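## Task

Press the green button to start the recorder's pen carriage, which begins moving at once and makes a single continuous pass. A key's pen marks its own colour lane only while that key is fully depressed and the carriage is moving; a half-pressed key may or may not mark. At the end, every printed box must have ink along its centre line, and no ink may lie outside any box. On the sheet-edge ruler the pens begin at 86 mm and travel at 7.69 mm/s. Arm bases in metres, with heading in degrees counter-clockwise from +x: arm1 (+1.03, +0.12, +0.74) heading -174; arm2 (+0.38, +0.65, +0.72) heading -113; arm3 (-0.52, +0.65, +0.82) heading -64; arm4 (-0.30, -0.65, +0.78) heading +81. Anything that stays correct only because a robot is holding it does not count.

## Robot and tools

ROBOTS. There are four identical i2rt Big YAM arms: arm1, arm2, arm3 and arm4. Each has six revolute joints, a two-finger gripper and a wrist camera. The camera cam_sheet is fixed in the room and looks down at the recorder sheet. The hand reaches roughly 1.0 m from the joint-1 axis. Each joint moves at its own speed, so the hand can sweep a wide curve between postures.

FRAME. All positions are in one scene frame. Its origin is on the floor and +z points up. The arm bases are given in the goal. Headings are degrees counter-clockwise from +x, and with joint1 at 0 an arm extends along its base heading. The 'hand' is the point midway between the fingertips. Hand z runs along the fingers, and the fingers open along hand y.

JOINTS. These are absolute targets in radians, except the gripper, which is in metres. The number after each range is the tolerance for counting a joint as arrived.
- joint1_rad: -2.879 to 2.879, ±0.045. Yaw about the base; positive is counter-clockwise seen from above.
- joint2_rad: 0 to 3.141, ±0.14. Shoulder. At 0 the upper arm lies roughly level pointing backward; increasing it lifts the arm and then swings it forward.
- joint3_rad: 0 to 3.019, ±0.09. Elbow. At 0 it is fully folded; increasing it opens the elbow.
- joint4_rad: -1.692 to 1.57, ±0.055. Wrist pitch; positive tips the fingers up.
- joint5_rad: -1.57 to 1.57, ±0.03. Sideways wrist swing; positive goes to the arm's right.
- joint6_rad: -2.094 to 2.094, ±0.035. Hand roll; positive is clockwise when viewed from behind the hand.
- gripper_m: 0 to 0.093, ±0.003. Fingertip gap. Each finger pad pushes with up to about 50-62 N.

TOOLS.
execute_actions(actions, cameras): 'actions' is a list holding one action or none. An action is an object keyed by arm name, each value being {"joints": {joint name: absolute target}}. Every named arm starts together and may finish at different times. One action cannot last more than 15 s. Joints or arms you leave out can keep pushing toward earlier targets. An unknown key or an out-of-range number rejects the whole call, and nothing moves. 'cameras' picks images from arm1_cam_wrist, arm2_cam_wrist, arm3_cam_wrist, arm4_cam_wrist and cam_sheet. Omitted, null or ["all"] returns every camera, and [] returns none. The 'pictures' line gives the order of the images. An empty actions list simply reports the current state. Example: {"actions":[{"arm1":{"joints":{"joint1_rad":0.3,"gripper_m":0.0}}}],"cameras":["cam_sheet"]}.
wait(seconds): 0 to 10 s. It commands nothing, lets the scene run, and returns state and images.
zoom_image(camera, region): enlarges part of a camera's most recent full image. region is [x0, y0, x1, y1] in pixels from the top-left corner, at most 504x504. cam_sheet images are 672x504 and wrist images are 504x504.
finished_scene(scene): ends scene 1 or 2 permanently and reports success. It also shows the next task. Call it only once the chart is finished and stable. A reply with no tool call ends everything.

TIMING. The simulation keeps running while you compose a reply, and during that time the robots keep your last command. The carriage starts the moment the green button goes down. Work out when each box's start and end reach the pens from the ruler: time = (box mm - start mm) / speed. Each key must be fully down over exactly those intervals and up elsewhere. Plan presses and releases in advance.

RESULT LINES. joint_positions gives the measured joints. joint_status says how each commanded joint of the last action ended:
- off_target: the joint stopped short and may still be pushing.
- contact_stop or time_out: the joint now holds where it stopped. A timed-out joint may keep a target near its position (within 0.375, 0.375, 0.113, 0.225, 0.075, 0.3 rad for joints 1-6) and keep pushing; on_its_own lists it.
- not_followed: a self- and arm-collision check blocked those targets, usually with a cause line. The arm may retry them on later actions. Its gripper command still runs.
on_its_own lists what moves without being commanded this call, and 'held at' is the held target, not the actual position. Calibration data for every camera (K, distortion, T_world_to_cam) were supplied. Wrist camera poses follow the joint readings and can be a few degrees or millimetres off.

CAUTIONS. Arms never stop on contact and can press very hard. Two arms pressing on each other ends the run in failure, and a hard hit can too. The collision check ignores fingers, gripper housings and wrist cameras, and it can react too late. To relieve a stuck push, command the joint to its reported position. Very small target changes may produce no motion. Sustained effort heats motors: MOTOR HOT appears at 85 °C, and at 100 °C the arm goes limp and drops (OVER-TEMPERATURE FAULT; joints then show limit_stop_at_motor_heat, so resend the targets). Avoid drops, slams, slips and hard pushes. Leave nothing relying on a robot's grip at the end.

Each tool is called after "Call:" as name(argument=value, ...) on one line, values as JSON.

## Session

Call:
execute_actions(actions=[])

Scene clock: 0.00 s.
Motor temperatures (°C, as the motors report them): arm1=[24 25 23 22 23 22] | arm2=[25 25 24 23 23 25] | arm3=[24 24 22 23 22 23] | arm4=[24 22 23 25 25 26]
arm1.joint_positions: joint1_rad=-0.571 joint2_rad=+0.341 joint3_rad=+1.553 joint4_rad=-1.602 joint5_rad=+0.077 joint6_rad=+0.411 gripper_m=+0.094
arm1.joint_status: not commanded
arm1.hand: x=+0.9931 y=+0.1540 z=+1.3213 quat_wxyz=(+0.048, -0.742, +0.373, +0.556) (m; scene frame)
arm2.joint_positions: joint1_rad=-0.492 joint2_rad=+0.541 joint3_rad=+1.577 joint4_rad=-1.345 joint5_rad=-0.052 joint6_rad=-0.178 gripper_m=+0.095
arm2.joint_status: not commanded
arm2.hand: x=+0.2632 y=+0.5440 z=+1.3623 quat_wxyz=(-0.163, -0.728, -0.346, +0.569) (m; scene frame)
arm3.joint_positions: joint1_rad=+0.078 joint2_rad=+0.635 joint3_rad=+1.535 joint4_rad=-1.468 joint5_rad=-0.174 joint6_rad=+0.723 gripper_m=+0.095
arm3.joint_status: not commanded
arm3.hand: x=-0.3920 y=+0.4958 z=+1.3997 quat_wxyz=(-0.486, -0.648, -0.587, +0.005) (m; scene frame)
arm4.joint_positions: joint1_rad=+0.421 joint2_rad=+0.625 joint3_rad=+1.311 joint4_rad=-1.419 joint5_rad=+0.069 joint6_rad=-0.383 gripper_m=+0.094
arm4.joint_status: not commanded
arm4.hand: x=-0.3501 y=-0.4225 z=+1.2664 quat_wxyz=(-0.324, +0.813, -0.417, -0.247) (m; scene frame)
pictures: arm1_cam_wrist, arm2_cam_wrist, arm3_cam_wrist, arm4_cam_wrist, cam_sheet
Images, in order (width x height): arm1_cam_wrist 504x504, arm2_cam_wrist 504x504, arm3_cam_wrist 504x504, arm4_cam_wrist 504x504, cam_sheet 672x504.

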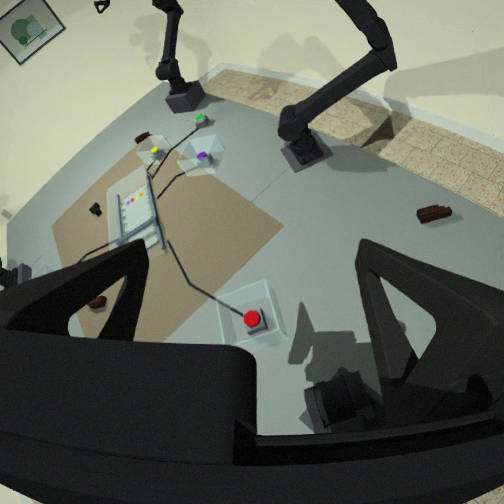

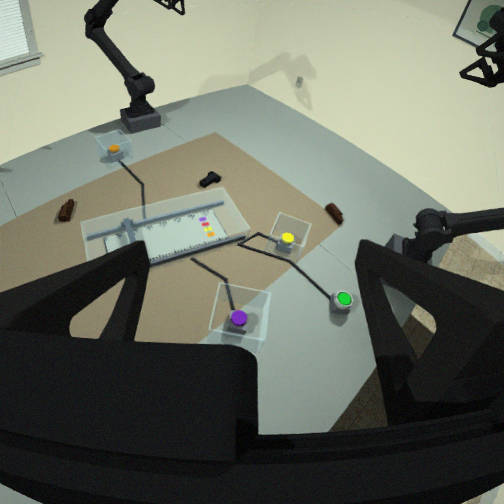

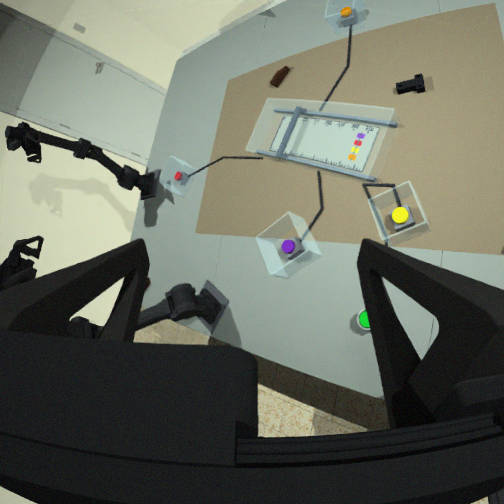

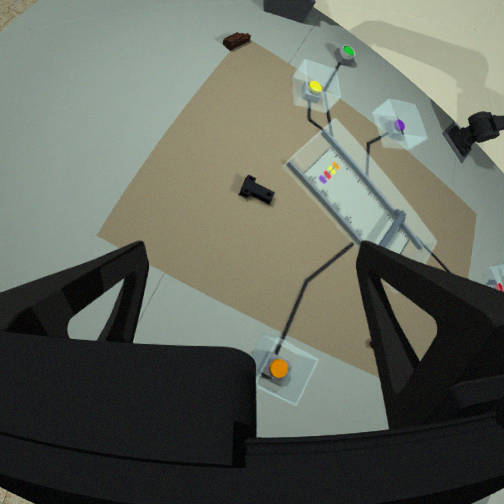

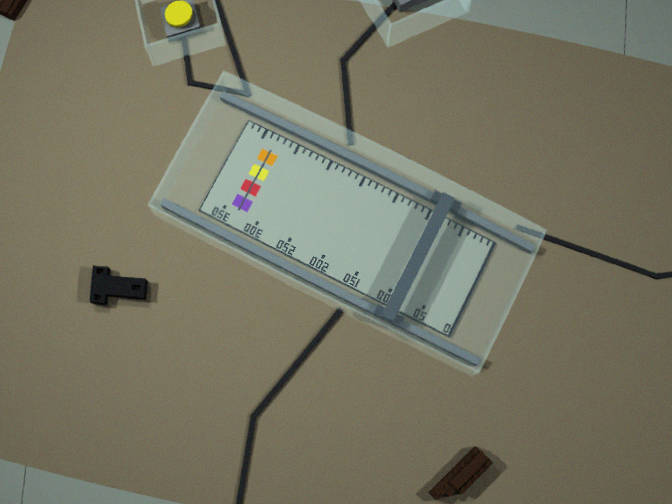

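Call:
zoom_image(camera="cam_sheet", region=[180, 100, 340, 260])

Call:
zoom_image(camera="cam_sheet", region=[180, 80, 520, 350])

Region (180, 100, 340, 260) of cam_sheet's 672x504 image, scaled by 3.150, with more detail than that image has.

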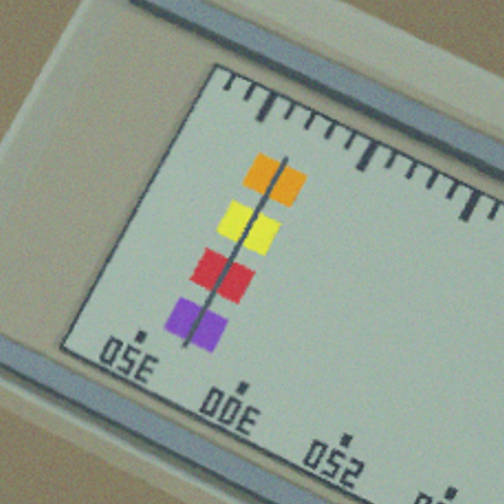

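Region (180, 80, 520, 350) of cam_sheet's 672x504 image, scaled by 1.482, with more detail than that image has; it fills the top 400 rows of this view, and the rest is white.

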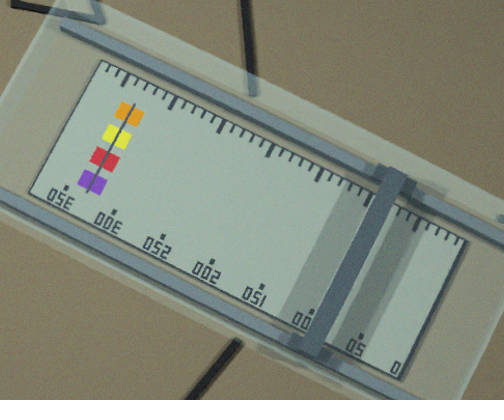

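Call:
execute_actions(actions=[{"arm1":{"joints":{"joint3_rad":0.9,"gripper_m":0}},"arm2":{"joints":{"joint2_rad":1.1,"gripper_m":0}},"arm3":{"joints":{"joint3_rad":1.1,"joint2_rad":0.9,"gripper_m":0}},"arm4":{"joints":{"joint4_rad":-0.9,"gripper_m":0}}}], cameras=[])

Scene clock: 42.83 s.
Motor temperatures (°C, as the motors report them): arm1=[24 26 24 22 23 22] | arm2=[25 25 26 23 23 25] | arm3=[24 24 25 23 22 23] | arm4=[24 22 27 26 25 26]
arm1.joint_positions: joint1_rad=-0.571 joint2_rad=+0.342 joint3_rad=+0.895 joint4_rad=-1.602 joint5_rad=+0.077 joint6_rad=+0.411 gripper_m=+0.000
arm1.joint_status: all done
arm1.hand: x=+0.9159 y=+0.1932 z=+1.0454 quat_wxyz=(+0.045, -0.869, +0.420, +0.257) (m; scene frame)
arm2.joint_positions: joint1_rad=-0.492 joint2_rad=+1.103 joint3_rad=+1.582 joint4_rad=-1.345 joint5_rad=-0.052 joint6_rad=-0.178 gripper_m=+0.001
arm2.joint_status: all done
arm2.hand: x=+0.0670 y=+0.3895 z=+1.2144 quat_wxyz=(-0.107, -0.850, -0.394, +0.332) (m; scene frame)
arm3.joint_positions: joint1_rad=+0.078 joint2_rad=+0.896 joint3_rad=+1.090 joint4_rad=-1.468 joint5_rad=-0.174 joint6_rad=+0.723 gripper_m=+0.001
arm3.joint_status: all done
arm3.hand: x=-0.3509 y=+0.4207 z=+1.1312 quat_wxyz=(-0.160, -0.754, -0.635, -0.057) (m; scene frame)
arm4.joint_positions: joint1_rad=+0.421 joint2_rad=+0.625 joint3_rad=+1.311 joint4_rad=-0.917 joint5_rad=+0.069 joint6_rad=-0.383 gripper_m=+0.001
arm4.joint_status: all done
arm4.hand: x=-0.3652 y=-0.3678 z=+1.3745 quat_wxyz=(-0.480, +0.693, -0.366, -0.394) (m; scene frame)
pictures: none
No camera images: the call's "cameras" was empty. Leave "cameras" out to get every camera's image.

Call:
execute_actions(actions=[{"arm1":{"joints":{"joint1_rad":-0.014,"joint2_rad":1.176,"joint3_rad":0.905,"joint4_rad":-1.30,"joint5_rad":0,"joint6_rad":0}},"arm2":{"joints":{"joint1_rad":-0.585,"joint2_rad":1.467,"joint3_rad":1.227,"joint4_rad":-1.331,"joint5_rad":0,"joint6_rad":0}},"arm3":{"joints":{"joint1_rad":0.134,"joint2_rad":1.548,"joint3_rad":1.035,"joint4_rad":-1.058,"joint5_rad":0,"joint6_rad":0}},"arm4":{"joints":{"joint1_rad":-0.773,"joint2_rad":1.19,"joint3_rad":0.805,"joint4_rad":-1.186,"joint5_rad":0,"joint6_rad":0}}}])

Scene clock: 59.03 s.
Motor temperatures (°C, as the motors report them): arm1=[24 26 25 22 23 22] | arm2=[25 25 28 23 23 25] | arm3=[24 25 26 23 22 23] | arm4=[24 22 27 26 25 26]
arm1.joint_positions: joint1_rad=-0.015 joint2_rad=+1.173 joint3_rad=+0.895 joint4_rad=-1.311 joint5_rad=+0.002 joint6_rad=+0.008 gripper_m=+0.000
arm1.joint_status: all done
arm1.hand: x=+0.7305 y=+0.0948 z=+0.8913 quat_wxyz=(+0.002, -0.999, -0.039, -0.009) (m; scene frame)
arm2.joint_positions: joint1_rad=-0.586 joint2_rad=+1.477 joint3_rad=+1.210 joint4_rad=-1.340 joint5_rad=-0.002 joint6_rad=-0.008 gripper_m=+0.001
arm2.joint_status: all done
arm2.hand: x=+0.0337 y=+0.4253 z=+0.8939 quat_wxyz=(+0.005, -0.958, -0.287, -0.014) (m; scene frame)
arm3.joint_positions: joint1_rad=+0.129 joint2_rad=+1.550 joint3_rad=+1.032 joint4_rad=-1.069 joint5_rad=-0.003 joint6_rad=+0.012 gripper_m=+0.001
arm3.joint_status: all done
arm3.hand: x=-0.2965 y=+0.3070 z=+0.8977 quat_wxyz=(+0.007, -0.482, -0.876, -0.001) (m; scene frame)
arm4.joint_positions: joint1_rad=-0.772 joint2_rad=+1.196 joint3_rad=+0.783 joint4_rad=-1.181 joint5_rad=+0.001 joint6_rad=-0.007 gripper_m=+0.001
arm4.joint_status: all done
arm4.hand: x=-0.0682 y=-0.4746 z=+0.8902 quat_wxyz=(+0.011, +0.323, -0.946, +0.004) (m; scene frame)
pictures: arm1_cam_wrist, arm2_cam_wrist, arm3_cam_wrist, arm4_cam_wrist, cam_sheet
camera_calibration (this result's frames):
arm1_cam_wrist: T_world_to_cam=[[-0.082681, 0.99639, -0.0192553, -0.0103617], [0.799664, 0.0778623, 0.595378, -1.12179], [0.594728, 0.0338287, -0.803215, 0.405613], [0, 0, 0, 1]] pos_world=[0.654966, 0.0839477, 0.993482]
arm2_cam_wrist: T_world_to_cam=[[-0.573595, 0.819057, -0.011577, -0.317024], [0.646751, 0.46151, 0.607224, -0.752658], [0.502694, 0.340814, -0.794446, 0.669811], [0, 0, 0, 1]] pos_world=[-0.0317711, 0.378739, 0.985491]
arm3_cam_wrist: T_world_to_cam=[[-0.851666, -0.524081, -0.00207745, -0.0875265], [-0.415289, 0.672443, 0.612662, -0.873283], [-0.319688, 0.522646, -0.790342, 0.574737], [0, 0, 0, 1]] pos_world=[-0.253472, 0.240978, 0.989085]
arm4_cam_wrist: T_world_to_cam=[[0.597358, -0.80194, -0.00743621, -0.333326], [-0.630713, -0.475499, 0.613271, -0.808494], [-0.495343, -0.361652, -0.789837, 0.618917], [0, 0, 0, 1]] pos_world=[-0.00423673, -0.427913, 0.982191]
Images, in order (width x height): arm1_cam_wrist 504x504, arm2_cam_wrist 504x504, arm3_cam_wrist 504x504, arm4_cam_wrist 504x504, cam_sheet 672x504.

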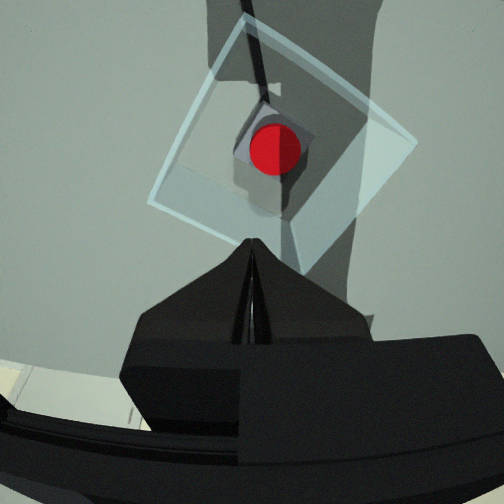

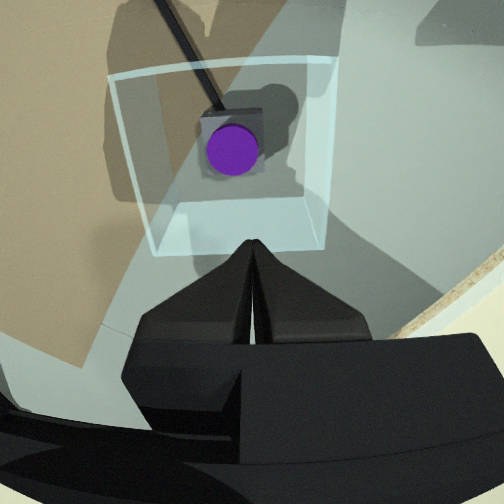

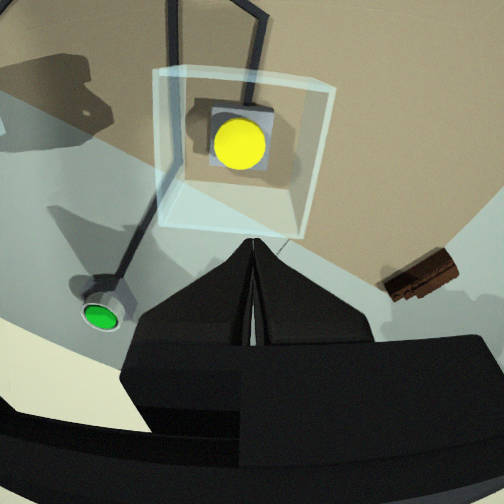

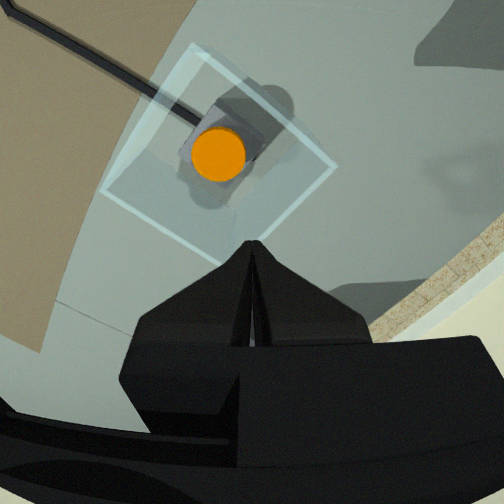

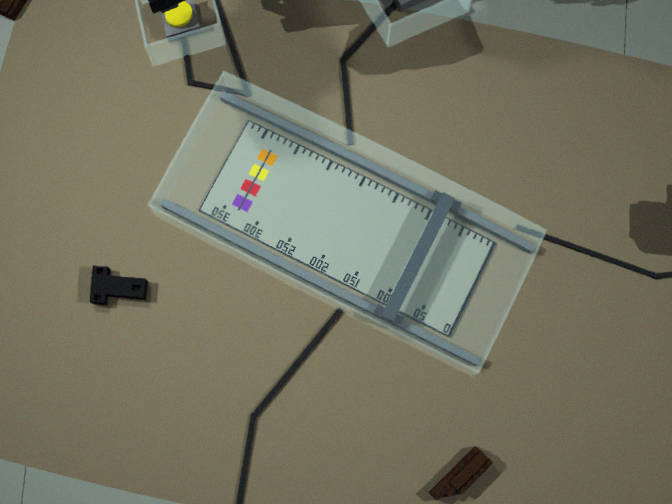

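Call:
execute_actions(actions=[{"arm1":{"joints":{"joint1_rad":-0.047,"joint2_rad":1.235,"joint3_rad":0.80,"joint4_rad":-1.12}},"arm2":{"joints":{"joint1_rad":-0.549,"joint2_rad":1.52,"joint3_rad":1.125,"joint4_rad":-1.16}},"arm3":{"joints":{"joint1_rad":0.157,"joint2_rad":1.65,"joint3_rad":0.985,"joint4_rad":-0.89}},"arm4":{"joints":{"joint1_rad":-0.686,"joint2_rad":1.275,"joint3_rad":0.70,"joint4_rad":-0.99}}}], cameras=[])

Call:
execute_actions(actions=[{"arm1":{"joints":{"joint2_rad":1.306,"joint3_rad":0.70,"joint4_rad":-0.955}},"arm2":{"joints":{"joint2_rad":1.575,"joint3_rad":1.025,"joint4_rad":-1.0}},"arm3":{"joints":{"joint2_rad":1.757,"joint3_rad":0.933,"joint4_rad":-0.735}},"arm4":{"joints":{"joint2_rad":1.372,"joint3_rad":0.612,"joint4_rad":-0.798}}}])

Scene clock: 78.50 s.
Motor temperatures (°C, as the motors report them): arm1=[24 26 26 22 23 22] | arm2=[25 26 29 23 23 25] | arm3=[24 25 26 23 22 23] | arm4=[24 22 27 25 25 26]
arm1.joint_positions: joint1_rad=-0.042 joint2_rad=+1.236 joint3_rad=+0.789 joint4_rad=-1.133 joint5_rad=+0.002 joint6_rad=+0.008 gripper_m=+0.000
arm1.joint_status: all done
arm1.hand: x=+0.7271 y=+0.1027 z=+0.8354 quat_wxyz=(+0.001, -1.000, -0.026, -0.005) (m; scene frame)
arm2.joint_positions: joint1_rad=-0.551 joint2_rad=+1.500 joint3_rad=+1.132 joint4_rad=-1.176 joint5_rad=-0.002 joint6_rad=-0.008 gripper_m=+0.001
arm2.joint_status: all done
arm2.hand: x=+0.0318 y=+0.4065 z=+0.8562 quat_wxyz=(-0.004, -0.953, -0.304, +0.015) (m; scene frame)
arm3.joint_positions: joint1_rad=+0.151 joint2_rad=+1.649 joint3_rad=+0.985 joint4_rad=-0.902 joint5_rad=-0.003 joint6_rad=+0.011 gripper_m=+0.001
arm3.joint_status: all done
arm3.hand: x=-0.2828 y=+0.3018 z=+0.8438 quat_wxyz=(-0.003, -0.473, -0.881, +0.004) (m; scene frame)
arm4.joint_positions: joint1_rad=-0.686 joint2_rad=+1.286 joint3_rad=+0.684 joint4_rad=-0.999 joint5_rad=+0.001 joint6_rad=-0.007 gripper_m=+0.001
arm4.joint_status: all done
arm4.hand: x=-0.0864 y=-0.4573 z=+0.8324 quat_wxyz=(+0.015, +0.363, -0.932, +0.006) (m; scene frame)
pictures: none
No camera images: the call's "cameras" was empty. Leave "cameras" out to get every camera's image.

Scene clock: 79.43 s.
Motor temperatures (°C, as the motors report them): arm1=[24 26 26 22 23 22] | arm2=[25 26 29 23 23 25] | arm3=[24 25 26 23 22 23] | arm4=[24 22 27 25 25 26]
arm1.joint_positions: joint1_rad=-0.042 joint2_rad=+1.307 joint3_rad=+0.689 joint4_rad=-0.968 joint5_rad=+0.002 joint6_rad=+0.008 gripper_m=+0.000
arm1.joint_status: all done
arm1.hand: x=+0.7344 y=+0.1031 z=+0.7827 quat_wxyz=(+0.002, -1.000, -0.026, -0.007) (m; scene frame)
arm2.joint_positions: joint1_rad=-0.551 joint2_rad=+1.564 joint3_rad=+1.027 joint4_rad=-1.016 joint5_rad=-0.002 joint6_rad=-0.008 gripper_m=+0.001
arm2.joint_status: all done
arm2.hand: x=+0.0361 y=+0.4097 z=+0.7948 quat_wxyz=(-0.003, -0.953, -0.304, +0.012) (m; scene frame)
arm3.joint_positions: joint1_rad=+0.151 joint2_rad=+1.757 joint3_rad=+0.933 joint4_rad=-0.747 joint5_rad=-0.003 joint6_rad=+0.011 gripper_m=+0.001
arm3.joint_status: all done
arm3.hand: x=-0.2849 y=+0.3041 z=+0.7862 quat_wxyz=(+0.000, -0.473, -0.881, +0.003) (m; scene frame)
arm4.joint_positions: joint1_rad=-0.686 joint2_rad=+1.383 joint3_rad=+0.598 joint4_rad=-0.807 joint5_rad=+0.001 joint6_rad=-0.007 gripper_m=+0.001
arm4.joint_status: all done
arm4.hand: x=-0.0900 y=-0.4605 z=+0.7810 quat_wxyz=(+0.010, +0.363, -0.932, +0.004) (m; scene frame)
pictures: arm1_cam_wrist, arm2_cam_wrist, arm3_cam_wrist, arm4_cam_wrist, cam_sheet
camera_calibration (this result's frames):
arm1_cam_wrist: T_world_to_cam=[[-0.0564816, 0.998217, -0.019288, -0.0398369], [0.803028, 0.0568997, 0.593219, -1.0595], [0.593259, 0.0180172, -0.80481, 0.319701], [0, 0, 0, 1]] pos_world=[0.658894, 0.0942912, 0.885048]
arm2_cam_wrist: T_world_to_cam=[[-0.602269, 0.798237, -0.00941543, -0.296124], [0.656109, 0.501683, 0.563768, -0.669079], [0.454745, 0.333363, -0.825879, 0.625027], [0, 0, 0, 1]] pos_world=[-0.0235854, 0.363683, 0.890615]
arm3_cam_wrist: T_world_to_cam=[[-0.83957, -0.543249, -0.00164881, -0.0704791], [-0.435661, 0.671477, 0.599432, -0.793364], [-0.324534, 0.503983, -0.800424, 0.503985], [0, 0, 0, 1]] pos_world=[-0.24125, 0.240438, 0.878853]
arm4_cam_wrist: T_world_to_cam=[[0.663908, -0.747772, -0.00791334, -0.278488], [-0.588315, -0.528809, 0.611758, -0.768085], [-0.46164, -0.401495, -0.791006, 0.512528], [0, 0, 0, 1]] pos_world=[-0.0303821, -0.408638, 0.873091]
Images, in order (width x height): arm1_cam_wrist 504x504, arm2_cam_wrist 504x504, arm3_cam_wrist 504x504, arm4_cam_wrist 504x504, cam_sheet 672x504.

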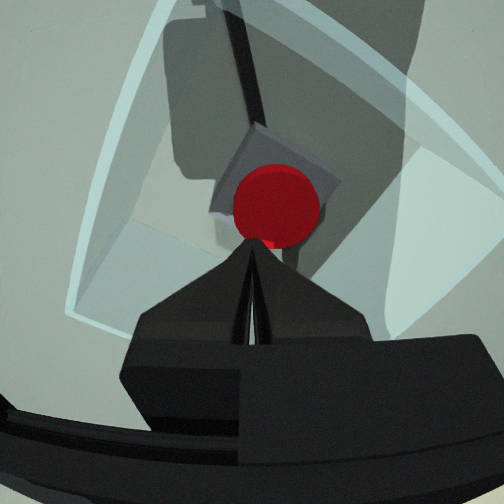

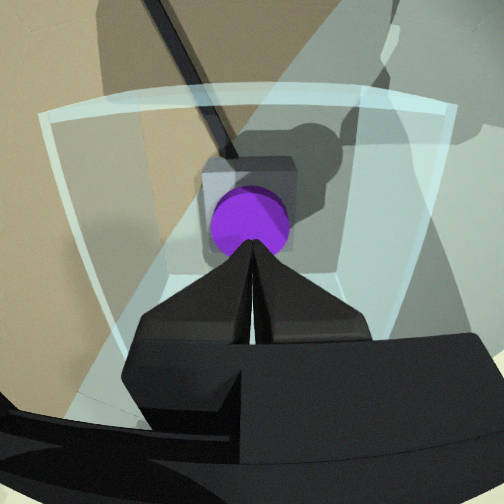

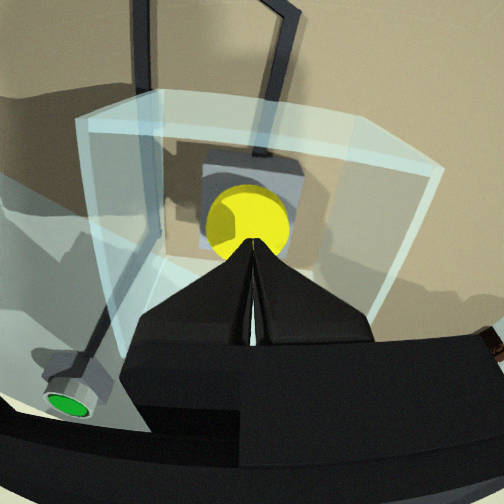

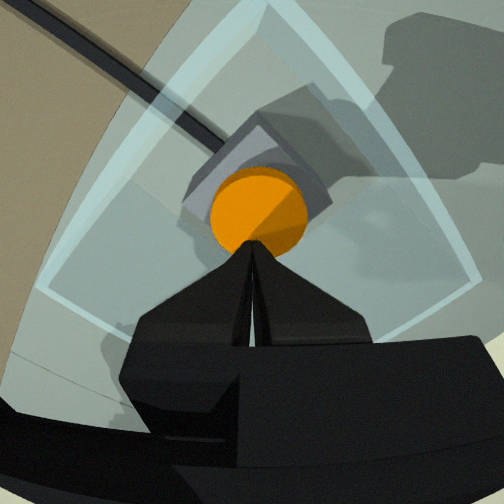

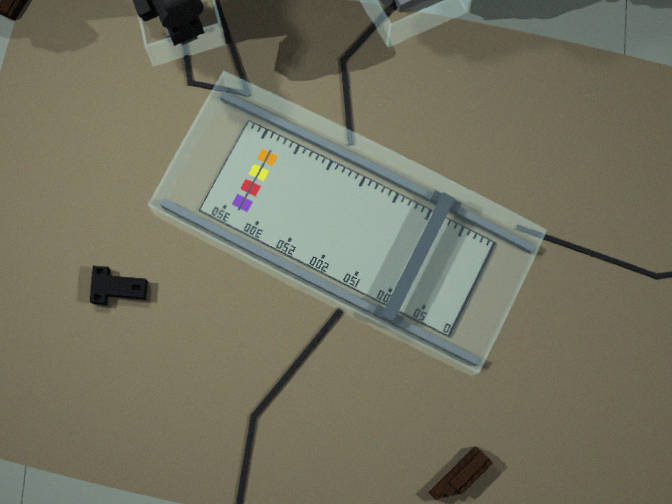

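Call:
execute_actions(actions=[{"arm1":{"joints":{"joint1_rad":-0.09,"joint2_rad":1.327,"joint3_rad":0.675,"joint4_rad":-0.90}},"arm2":{"joints":{"joint2_rad":1.60,"joint3_rad":0.985,"joint4_rad":-0.95}},"arm3":{"joints":{"joint2_rad":1.79,"joint3_rad":0.92,"joint4_rad":-0.70}},"arm4":{"joints":{"joint1_rad":-0.695,"joint2_rad":1.385,"joint3_rad":0.60,"joint4_rad":-0.735}}}])

Call:
execute_actions(actions=[{"arm1":{"joints":{"joint2_rad":1.372,"joint3_rad":0.62,"joint4_rad":-0.80}},"arm2":{"joints":{"joint2_rad":1.64,"joint3_rad":0.93,"joint4_rad":-0.855}},"arm3":{"joints":{"joint2_rad":1.855,"joint3_rad":0.893,"joint4_rad":-0.61}},"arm4":{"joints":{"joint2_rad":1.445,"joint3_rad":0.55,"joint4_rad":-0.625}}}])

Scene clock: 90.80 s.
Motor temperatures (°C, as the motors report them): arm1=[24 26 26 22 23 22] | arm2=[25 26 28 23 23 25] | arm3=[24 25 25 23 22 23] | arm4=[24 22 26 25 25 26]
arm1.joint_positions: joint1_rad=-0.087 joint2_rad=+1.313 joint3_rad=+0.676 joint4_rad=-0.914 joint5_rad=+0.002 joint6_rad=+0.008 gripper_m=+0.000
arm1.joint_status: all done
arm1.hand: x=+0.7271 y=+0.1163 z=+0.7769 quat_wxyz=(+0.001, -1.000, -0.004, +0.010) (m; scene frame)
arm2.joint_positions: joint1_rad=-0.551 joint2_rad=+1.572 joint3_rad=+0.994 joint4_rad=-0.966 joint5_rad=-0.002 joint6_rad=-0.008 gripper_m=+0.001
arm2.joint_status: all done
arm2.hand: x=+0.0387 y=+0.4115 z=+0.7808 quat_wxyz=(-0.004, -0.953, -0.304, +0.015) (m; scene frame)
arm3.joint_positions: joint1_rad=+0.151 joint2_rad=+1.767 joint3_rad=+0.926 joint4_rad=-0.712 joint5_rad=-0.003 joint6_rad=+0.011 gripper_m=+0.001
arm3.joint_status: all done
arm3.hand: x=-0.2833 y=+0.3016 z=+0.7802 quat_wxyz=(-0.008, -0.472, -0.881, +0.007) (m; scene frame)
arm4.joint_positions: joint1_rad=-0.687 joint2_rad=+1.383 joint3_rad=+0.598 joint4_rad=-0.745 joint5_rad=+0.001 joint6_rad=-0.007 gripper_m=+0.001
arm4.joint_status: all done
arm4.hand: x=-0.0784 y=-0.4505 z=+0.7811 quat_wxyz=(-0.019, +0.362, -0.932, -0.007) (m; scene frame)
pictures: arm1_cam_wrist, arm2_cam_wrist, arm3_cam_wrist, arm4_cam_wrist, cam_sheet
camera_calibration (this result's frames):
arm1_cam_wrist: T_world_to_cam=[[-0.0122031, 0.999737, -0.0194178, -0.0858302], [0.825104, 0.0210375, 0.564589, -1.04056], [0.564849, -0.00913198, -0.825144, 0.358797], [0, 0, 0, 1]] pos_world=[0.654853, 0.110975, 0.881879]
arm2_cam_wrist: T_world_to_cam=[[-0.60235, 0.79818, -0.00912133, -0.296387], [0.659777, 0.504271, 0.55714, -0.65983], [0.449298, 0.329575, -0.830368, 0.616937], [0, 0, 0, 1]] pos_world=[-0.0203759, 0.365976, 0.877199]
arm3_cam_wrist: T_world_to_cam=[[-0.839484, -0.54338, -0.00203836, -0.0700954], [-0.441343, 0.679646, 0.585917, -0.780909], [-0.31699, 0.492767, -0.810369, 0.51431], [0, 0, 0, 1]] pos_world=[-0.240461, 0.239217, 0.874186]
arm4_cam_wrist: T_world_to_cam=[[0.663425, -0.748195, -0.00851751, -0.278432], [-0.615994, -0.552593, 0.56142, -0.729636], [-0.424758, -0.367213, -0.827487, 0.568814], [0, 0, 0, 1]] pos_world=[-0.0231239, -0.402637, 0.877947]
Images, in order (width x height): arm1_cam_wrist 504x504, arm2_cam_wrist 504x504, arm3_cam_wrist 504x504, arm4_cam_wrist 504x504, cam_sheet 672x504.

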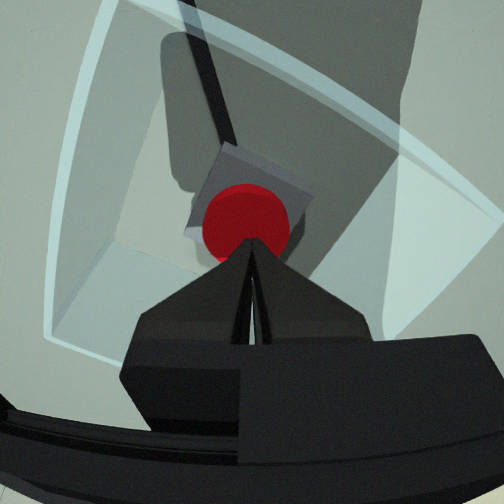

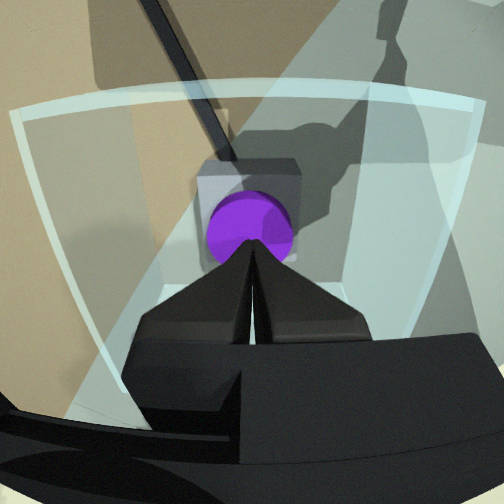

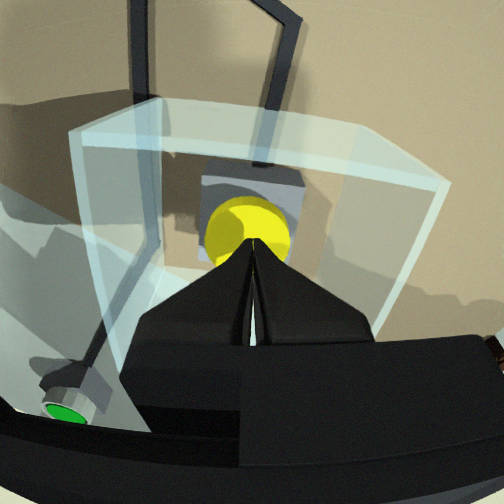

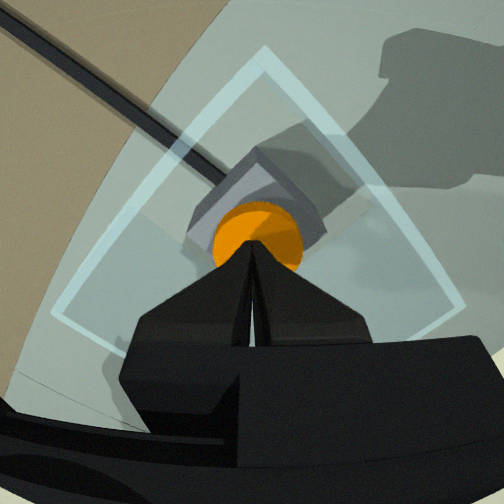

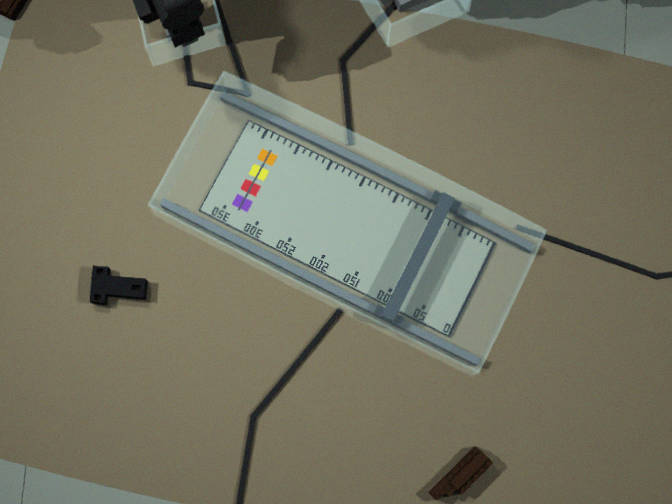

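Scene clock: 91.60 s.
Motor temperatures (°C, as the motors report them): arm1=[24 26 26 22 23 22] | arm2=[25 26 28 23 23 25] | arm3=[24 25 25 23 22 23] | arm4=[24 22 26 25 25 26]
arm1.joint_positions: joint1_rad=-0.087 joint2_rad=+1.334 joint3_rad=+0.647 joint4_rad=-0.828 joint5_rad=+0.002 joint6_rad=+0.007 gripper_m=+0.000
arm1.joint_status: all done
arm1.hand: x=+0.7220 y=+0.1163 z=+0.7627 quat_wxyz=(+0.001, -1.000, -0.004, +0.028) (m; scene frame)
arm2.joint_positions: joint1_rad=-0.551 joint2_rad=+1.585 joint3_rad=+0.962 joint4_rad=-0.884 joint5_rad=-0.002 joint6_rad=-0.008 gripper_m=+0.001
arm2.joint_status: all done
arm2.hand: x=+0.0350 y=+0.4091 z=+0.7663 quat_wxyz=(-0.010, -0.952, -0.304, +0.033) (m; scene frame)
arm3.joint_positions: joint1_rad=+0.151 joint2_rad=+1.794 joint3_rad=+0.906 joint4_rad=-0.640 joint5_rad=-0.003 joint6_rad=+0.011 gripper_m=+0.001
arm3.joint_status: all done
arm3.hand: x=-0.2819 y=+0.2995 z=+0.7650 quat_wxyz=(-0.019, -0.472, -0.881, +0.013) (m; scene frame)
arm4.joint_positions: joint1_rad=-0.687 joint2_rad=+1.392 joint3_rad=+0.577 joint4_rad=-0.652 joint5_rad=+0.001 joint6_rad=-0.007 gripper_m=+0.001
arm4.joint_status: all done
arm4.hand: x=-0.0706 y=-0.4435 z=+0.7741 quat_wxyz=(-0.048, +0.362, -0.931, -0.018) (m; scene frame)
pictures: arm1_cam_wrist, arm2_cam_wrist, arm3_cam_wrist, arm4_cam_wrist, cam_sheet
camera_calibration (this result's frames):
arm1_cam_wrist: T_world_to_cam=[[-0.0132916, 0.999722, -0.019472, -0.0852709], [0.8446, 0.0216488, 0.534961, -1.01994], [0.535234, -0.00933554, -0.844653, 0.38624], [0, 0, 0, 1]] pos_world=[0.65358, 0.110933, 0.870207]
arm2_cam_wrist: T_world_to_cam=[[-0.602701, 0.797929, -0.00773877, -0.29767], [0.676314, 0.515941, 0.525742, -0.629388], [0.423498, 0.311632, -0.850609, 0.631074], [0, 0, 0, 1]] pos_world=[-0.0210005, 0.365584, 0.865389]
arm3_cam_wrist: T_world_to_cam=[[-0.839345, -0.543593, -0.00263509, -0.0696224], [-0.449873, 0.691897, 0.564706, -0.759743], [-0.305147, 0.475168, -0.825288, 0.52344], [0, 0, 0, 1]] pos_world=[-0.240499, 0.239096, 0.860836]
arm4_cam_wrist: T_world_to_cam=[[0.663827, -0.747831, -0.00909387, -0.277756], [-0.640839, -0.575037, 0.508584, -0.687821], [-0.385564, -0.331784, -0.860965, 0.613298], [0, 0, 0, 1]] pos_world=[-0.0199352, -0.399755, 0.875316]
Images, in order (width x height): arm1_cam_wrist 504x504, arm2_cam_wrist 504x504, arm3_cam_wrist 504x504, arm4_cam_wrist 504x504, cam_sheet 672x504.

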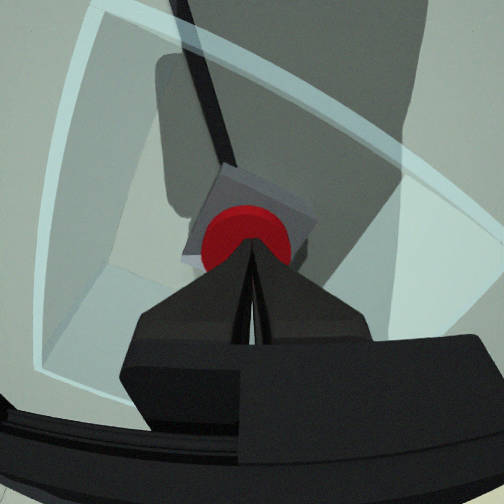

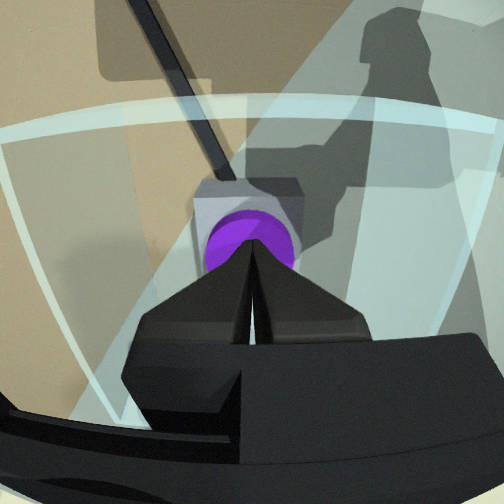

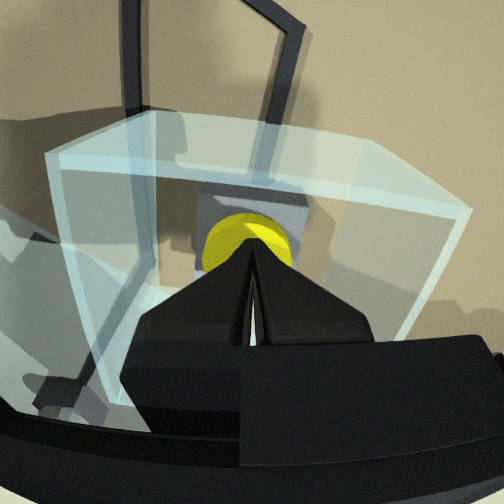

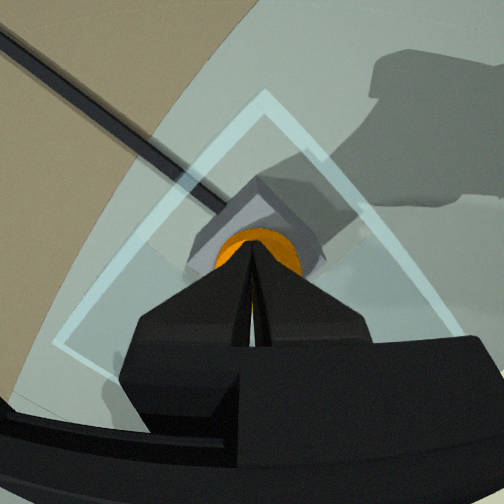

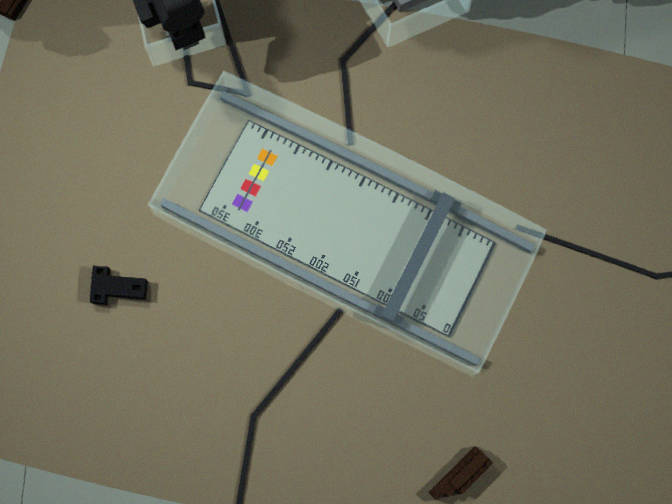

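Call:
execute_actions(actions=[])

Scene clock: 94.17 s.
Motor temperatures (°C, as the motors report them): arm1=[24 26 26 22 23 22] | arm2=[25 26 28 23 23 25] | arm3=[24 25 25 23 22 23] | arm4=[24 22 26 25 25 26]
arm1.joint_positions: joint1_rad=-0.087 joint2_rad=+1.334 joint3_rad=+0.647 joint4_rad=-0.828 joint5_rad=+0.002 joint6_rad=+0.007 gripper_m=+0.000
arm1.joint_status: all done
arm1.hand: x=+0.7220 y=+0.1163 z=+0.7627 quat_wxyz=(+0.001, -1.000, -0.004, +0.028) (m; scene frame)
arm2.joint_positions: joint1_rad=-0.551 joint2_rad=+1.585 joint3_rad=+0.962 joint4_rad=-0.884 joint5_rad=-0.002 joint6_rad=-0.008 gripper_m=+0.001
arm2.joint_status: all done
arm2.hand: x=+0.0350 y=+0.4091 z=+0.7663 quat_wxyz=(-0.010, -0.952, -0.304, +0.033) (m; scene frame)
arm3.joint_positions: joint1_rad=+0.151 joint2_rad=+1.794 joint3_rad=+0.906 joint4_rad=-0.640 joint5_rad=-0.003 joint6_rad=+0.011 gripper_m=+0.001
arm3.joint_status: all done
arm3.hand: x=-0.2819 y=+0.2995 z=+0.7650 quat_wxyz=(-0.019, -0.472, -0.881, +0.013) (m; scene frame)
arm4.joint_positions: joint1_rad=-0.687 joint2_rad=+1.392 joint3_rad=+0.577 joint4_rad=-0.652 joint5_rad=+0.001 joint6_rad=-0.007 gripper_m=+0.001
arm4.joint_status: all done
arm4.hand: x=-0.0706 y=-0.4435 z=+0.7741 quat_wxyz=(-0.048, +0.362, -0.931, -0.018) (m; scene frame)
pictures: arm1_cam_wrist, arm2_cam_wrist, arm3_cam_wrist, arm4_cam_wrist, cam_sheet
camera_calibration (this result's frames):
arm1_cam_wrist: T_world_to_cam=[[-0.0132916, 0.999722, -0.019472, -0.0852709], [0.8446, 0.0216488, 0.534961, -1.01994], [0.535234, -0.00933554, -0.844653, 0.38624], [0, 0, 0, 1]] pos_world=[0.65358, 0.110933, 0.870207]
arm2_cam_wrist: T_world_to_cam=[[-0.602701, 0.797929, -0.00773877, -0.29767], [0.676314, 0.515941, 0.525742, -0.629388], [0.423498, 0.311632, -0.850609, 0.631074], [0, 0, 0, 1]] pos_world=[-0.0210005, 0.365584, 0.865389]
arm3_cam_wrist: T_world_to_cam=[[-0.839345, -0.543593, -0.00263509, -0.0696224], [-0.449873, 0.691897, 0.564706, -0.759743], [-0.305147, 0.475168, -0.825288, 0.52344], [0, 0, 0, 1]] pos_world=[-0.240499, 0.239096, 0.860836]
arm4_cam_wrist: T_world_to_cam=[[0.663827, -0.747831, -0.00909387, -0.277756], [-0.640839, -0.575037, 0.508584, -0.687821], [-0.385564, -0.331784, -0.860965, 0.613298], [0, 0, 0, 1]] pos_world=[-0.0199352, -0.399755, 0.875316]
Images, in order (width x height): arm1_cam_wrist 504x504, arm2_cam_wrist 504x504, arm3_cam_wrist 504x504, arm4_cam_wrist 504x504, cam_sheet 672x504.

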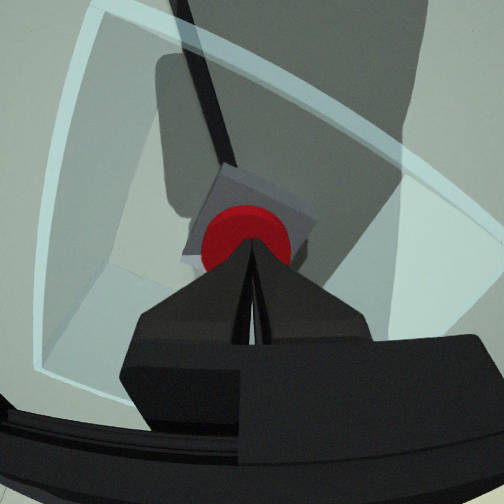

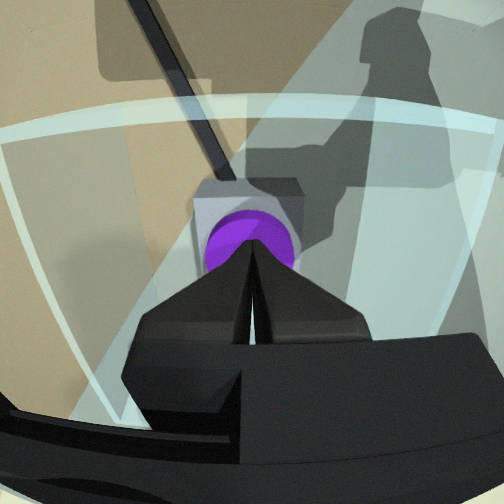

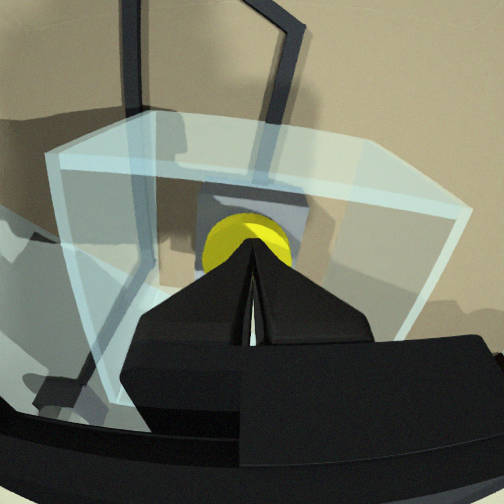

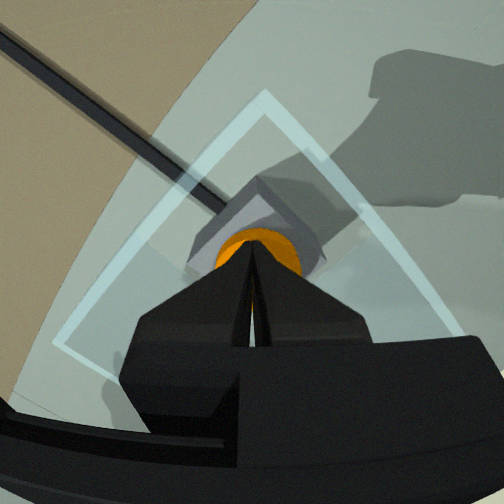

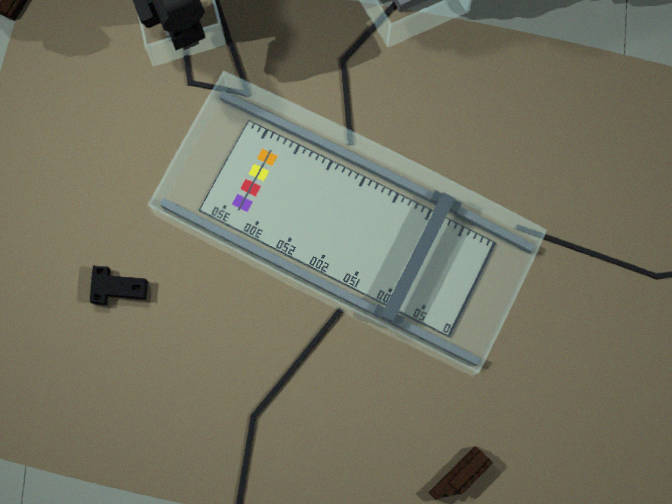

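Call:
execute_actions(actions=[{"arm1":{"joints":{"joint2_rad":1.43,"joint4_rad":-0.82}},"arm2":{"joints":{"joint2_rad":1.69,"joint4_rad":-0.87}},"arm3":{"joints":{"joint2_rad":1.90,"joint4_rad":-0.64}},"arm4":{"joints":{"joint2_rad":1.50,"joint4_rad":-0.70}}}])

Scene clock: 96.77 s.
Motor temperatures (°C, as the motors report them): arm1=[24 26 25 22 23 22] | arm2=[25 26 28 23 23 25] | arm3=[24 25 25 23 22 23] | arm4=[24 22 26 25 25 26]
arm1.joint_positions: joint1_rad=-0.087 joint2_rad=+1.341 joint3_rad=+0.651 joint4_rad=-0.834 joint5_rad=+0.002 joint6_rad=+0.007 gripper_m=+0.000
arm1.joint_status: all done
arm1.hand: x=+0.7224 y=+0.1163 z=+0.7618 quat_wxyz=(+0.001, -1.000, -0.004, +0.024) (m; scene frame)
arm2.joint_positions: joint1_rad=-0.551 joint2_rad=+1.587 joint3_rad=+0.962 joint4_rad=-0.884 joint5_rad=-0.002 joint6_rad=-0.008 gripper_m=+0.001
arm2.joint_status: all done
arm2.hand: x=+0.0352 y=+0.4092 z=+0.7654 quat_wxyz=(-0.009, -0.952, -0.304, +0.032) (m; scene frame)
arm3.joint_positions: joint1_rad=+0.151 joint2_rad=+1.796 joint3_rad=+0.906 joint4_rad=-0.641 joint5_rad=-0.003 joint6_rad=+0.011 gripper_m=+0.001
arm3.joint_status: all done
arm3.hand: x=-0.2823 y=+0.3001 z=+0.7642 quat_wxyz=(-0.018, -0.472, -0.881, +0.012) (m; scene frame)
arm4.joint_positions: joint1_rad=-0.687 joint2_rad=+1.414 joint3_rad=+0.599 joint4_rad=-0.690 joint5_rad=+0.001 joint6_rad=-0.007 gripper_m=+0.001
arm4.joint_status: all done
arm4.hand: x=-0.0714 y=-0.4442 z=+0.7732 quat_wxyz=(-0.030, +0.362, -0.932, -0.011) (m; scene frame)
pictures: arm1_cam_wrist, arm2_cam_wrist, arm3_cam_wrist, arm4_cam_wrist, cam_sheet
camera_calibration (this result's frames):
arm1_cam_wrist: T_world_to_cam=[[-0.0131165, 0.999725, -0.019459, -0.0854275], [0.839874, 0.0215758, 0.542352, -1.02192], [0.542623, -0.00922933, -0.839926, 0.376279], [0, 0, 0, 1]] pos_world=[0.65299, 0.110926, 0.868627]
arm2_cam_wrist: T_world_to_cam=[[-0.602681, 0.797944, -0.00782387, -0.297614], [0.675329, 0.515245, 0.527686, -0.630249], [0.425095, 0.312743, -0.849404, 0.628756], [0, 0, 0, 1]] pos_world=[-0.0210217, 0.365574, 0.864312]
arm3_cam_wrist: T_world_to_cam=[[-0.839364, -0.543564, -0.00255649, -0.0697211], [-0.448762, 0.690302, 0.567535, -0.761275], [-0.306727, 0.477516, -0.823345, 0.519745], [0, 0, 0, 1]] pos_world=[-0.240732, 0.239425, 0.859802]
arm4_cam_wrist: T_world_to_cam=[[0.663576, -0.748058, -0.00874292, -0.278163], [-0.625828, -0.561477, 0.541372, -0.706561], [-0.409886, -0.35377, -0.840738, 0.584858], [0, 0, 0, 1]] pos_world=[-0.0178778, -0.397895, 0.871792]
Images, in order (width x height): arm1_cam_wrist 504x504, arm2_cam_wrist 504x504, arm3_cam_wrist 504x504, arm4_cam_wrist 504x504, cam_sheet 672x504.

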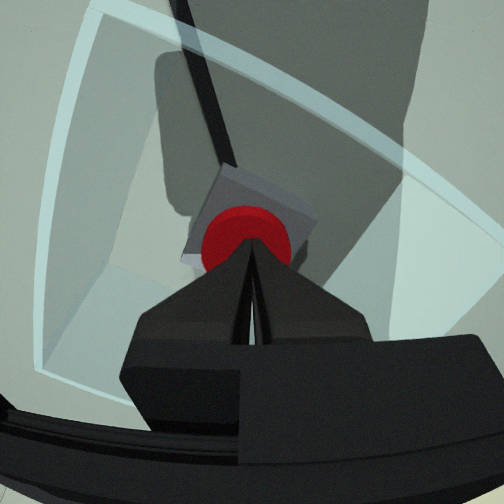

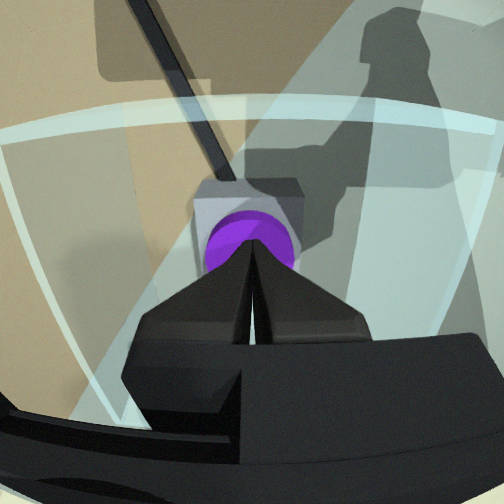

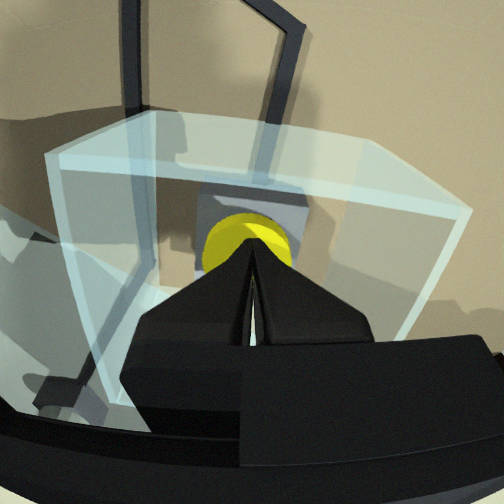

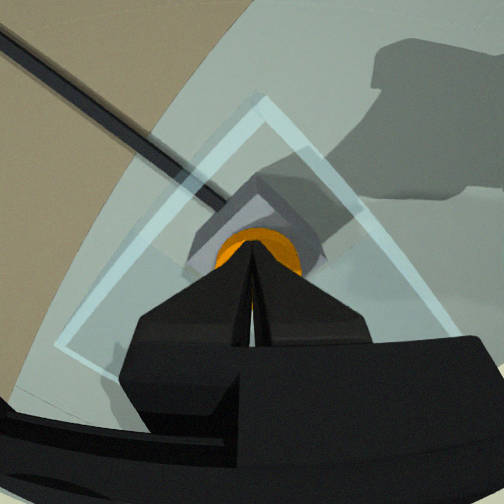

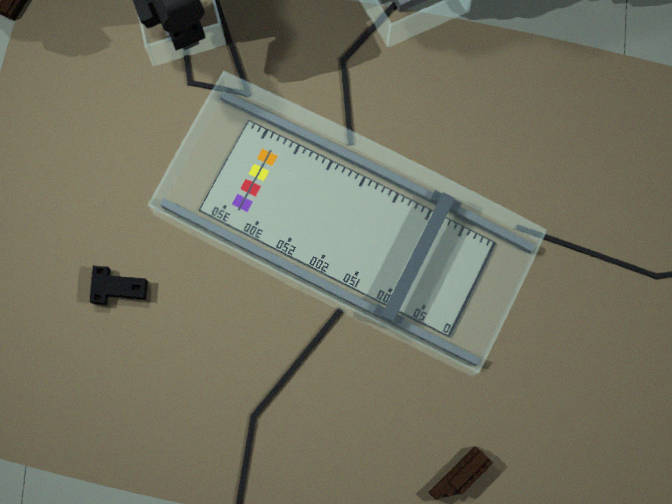

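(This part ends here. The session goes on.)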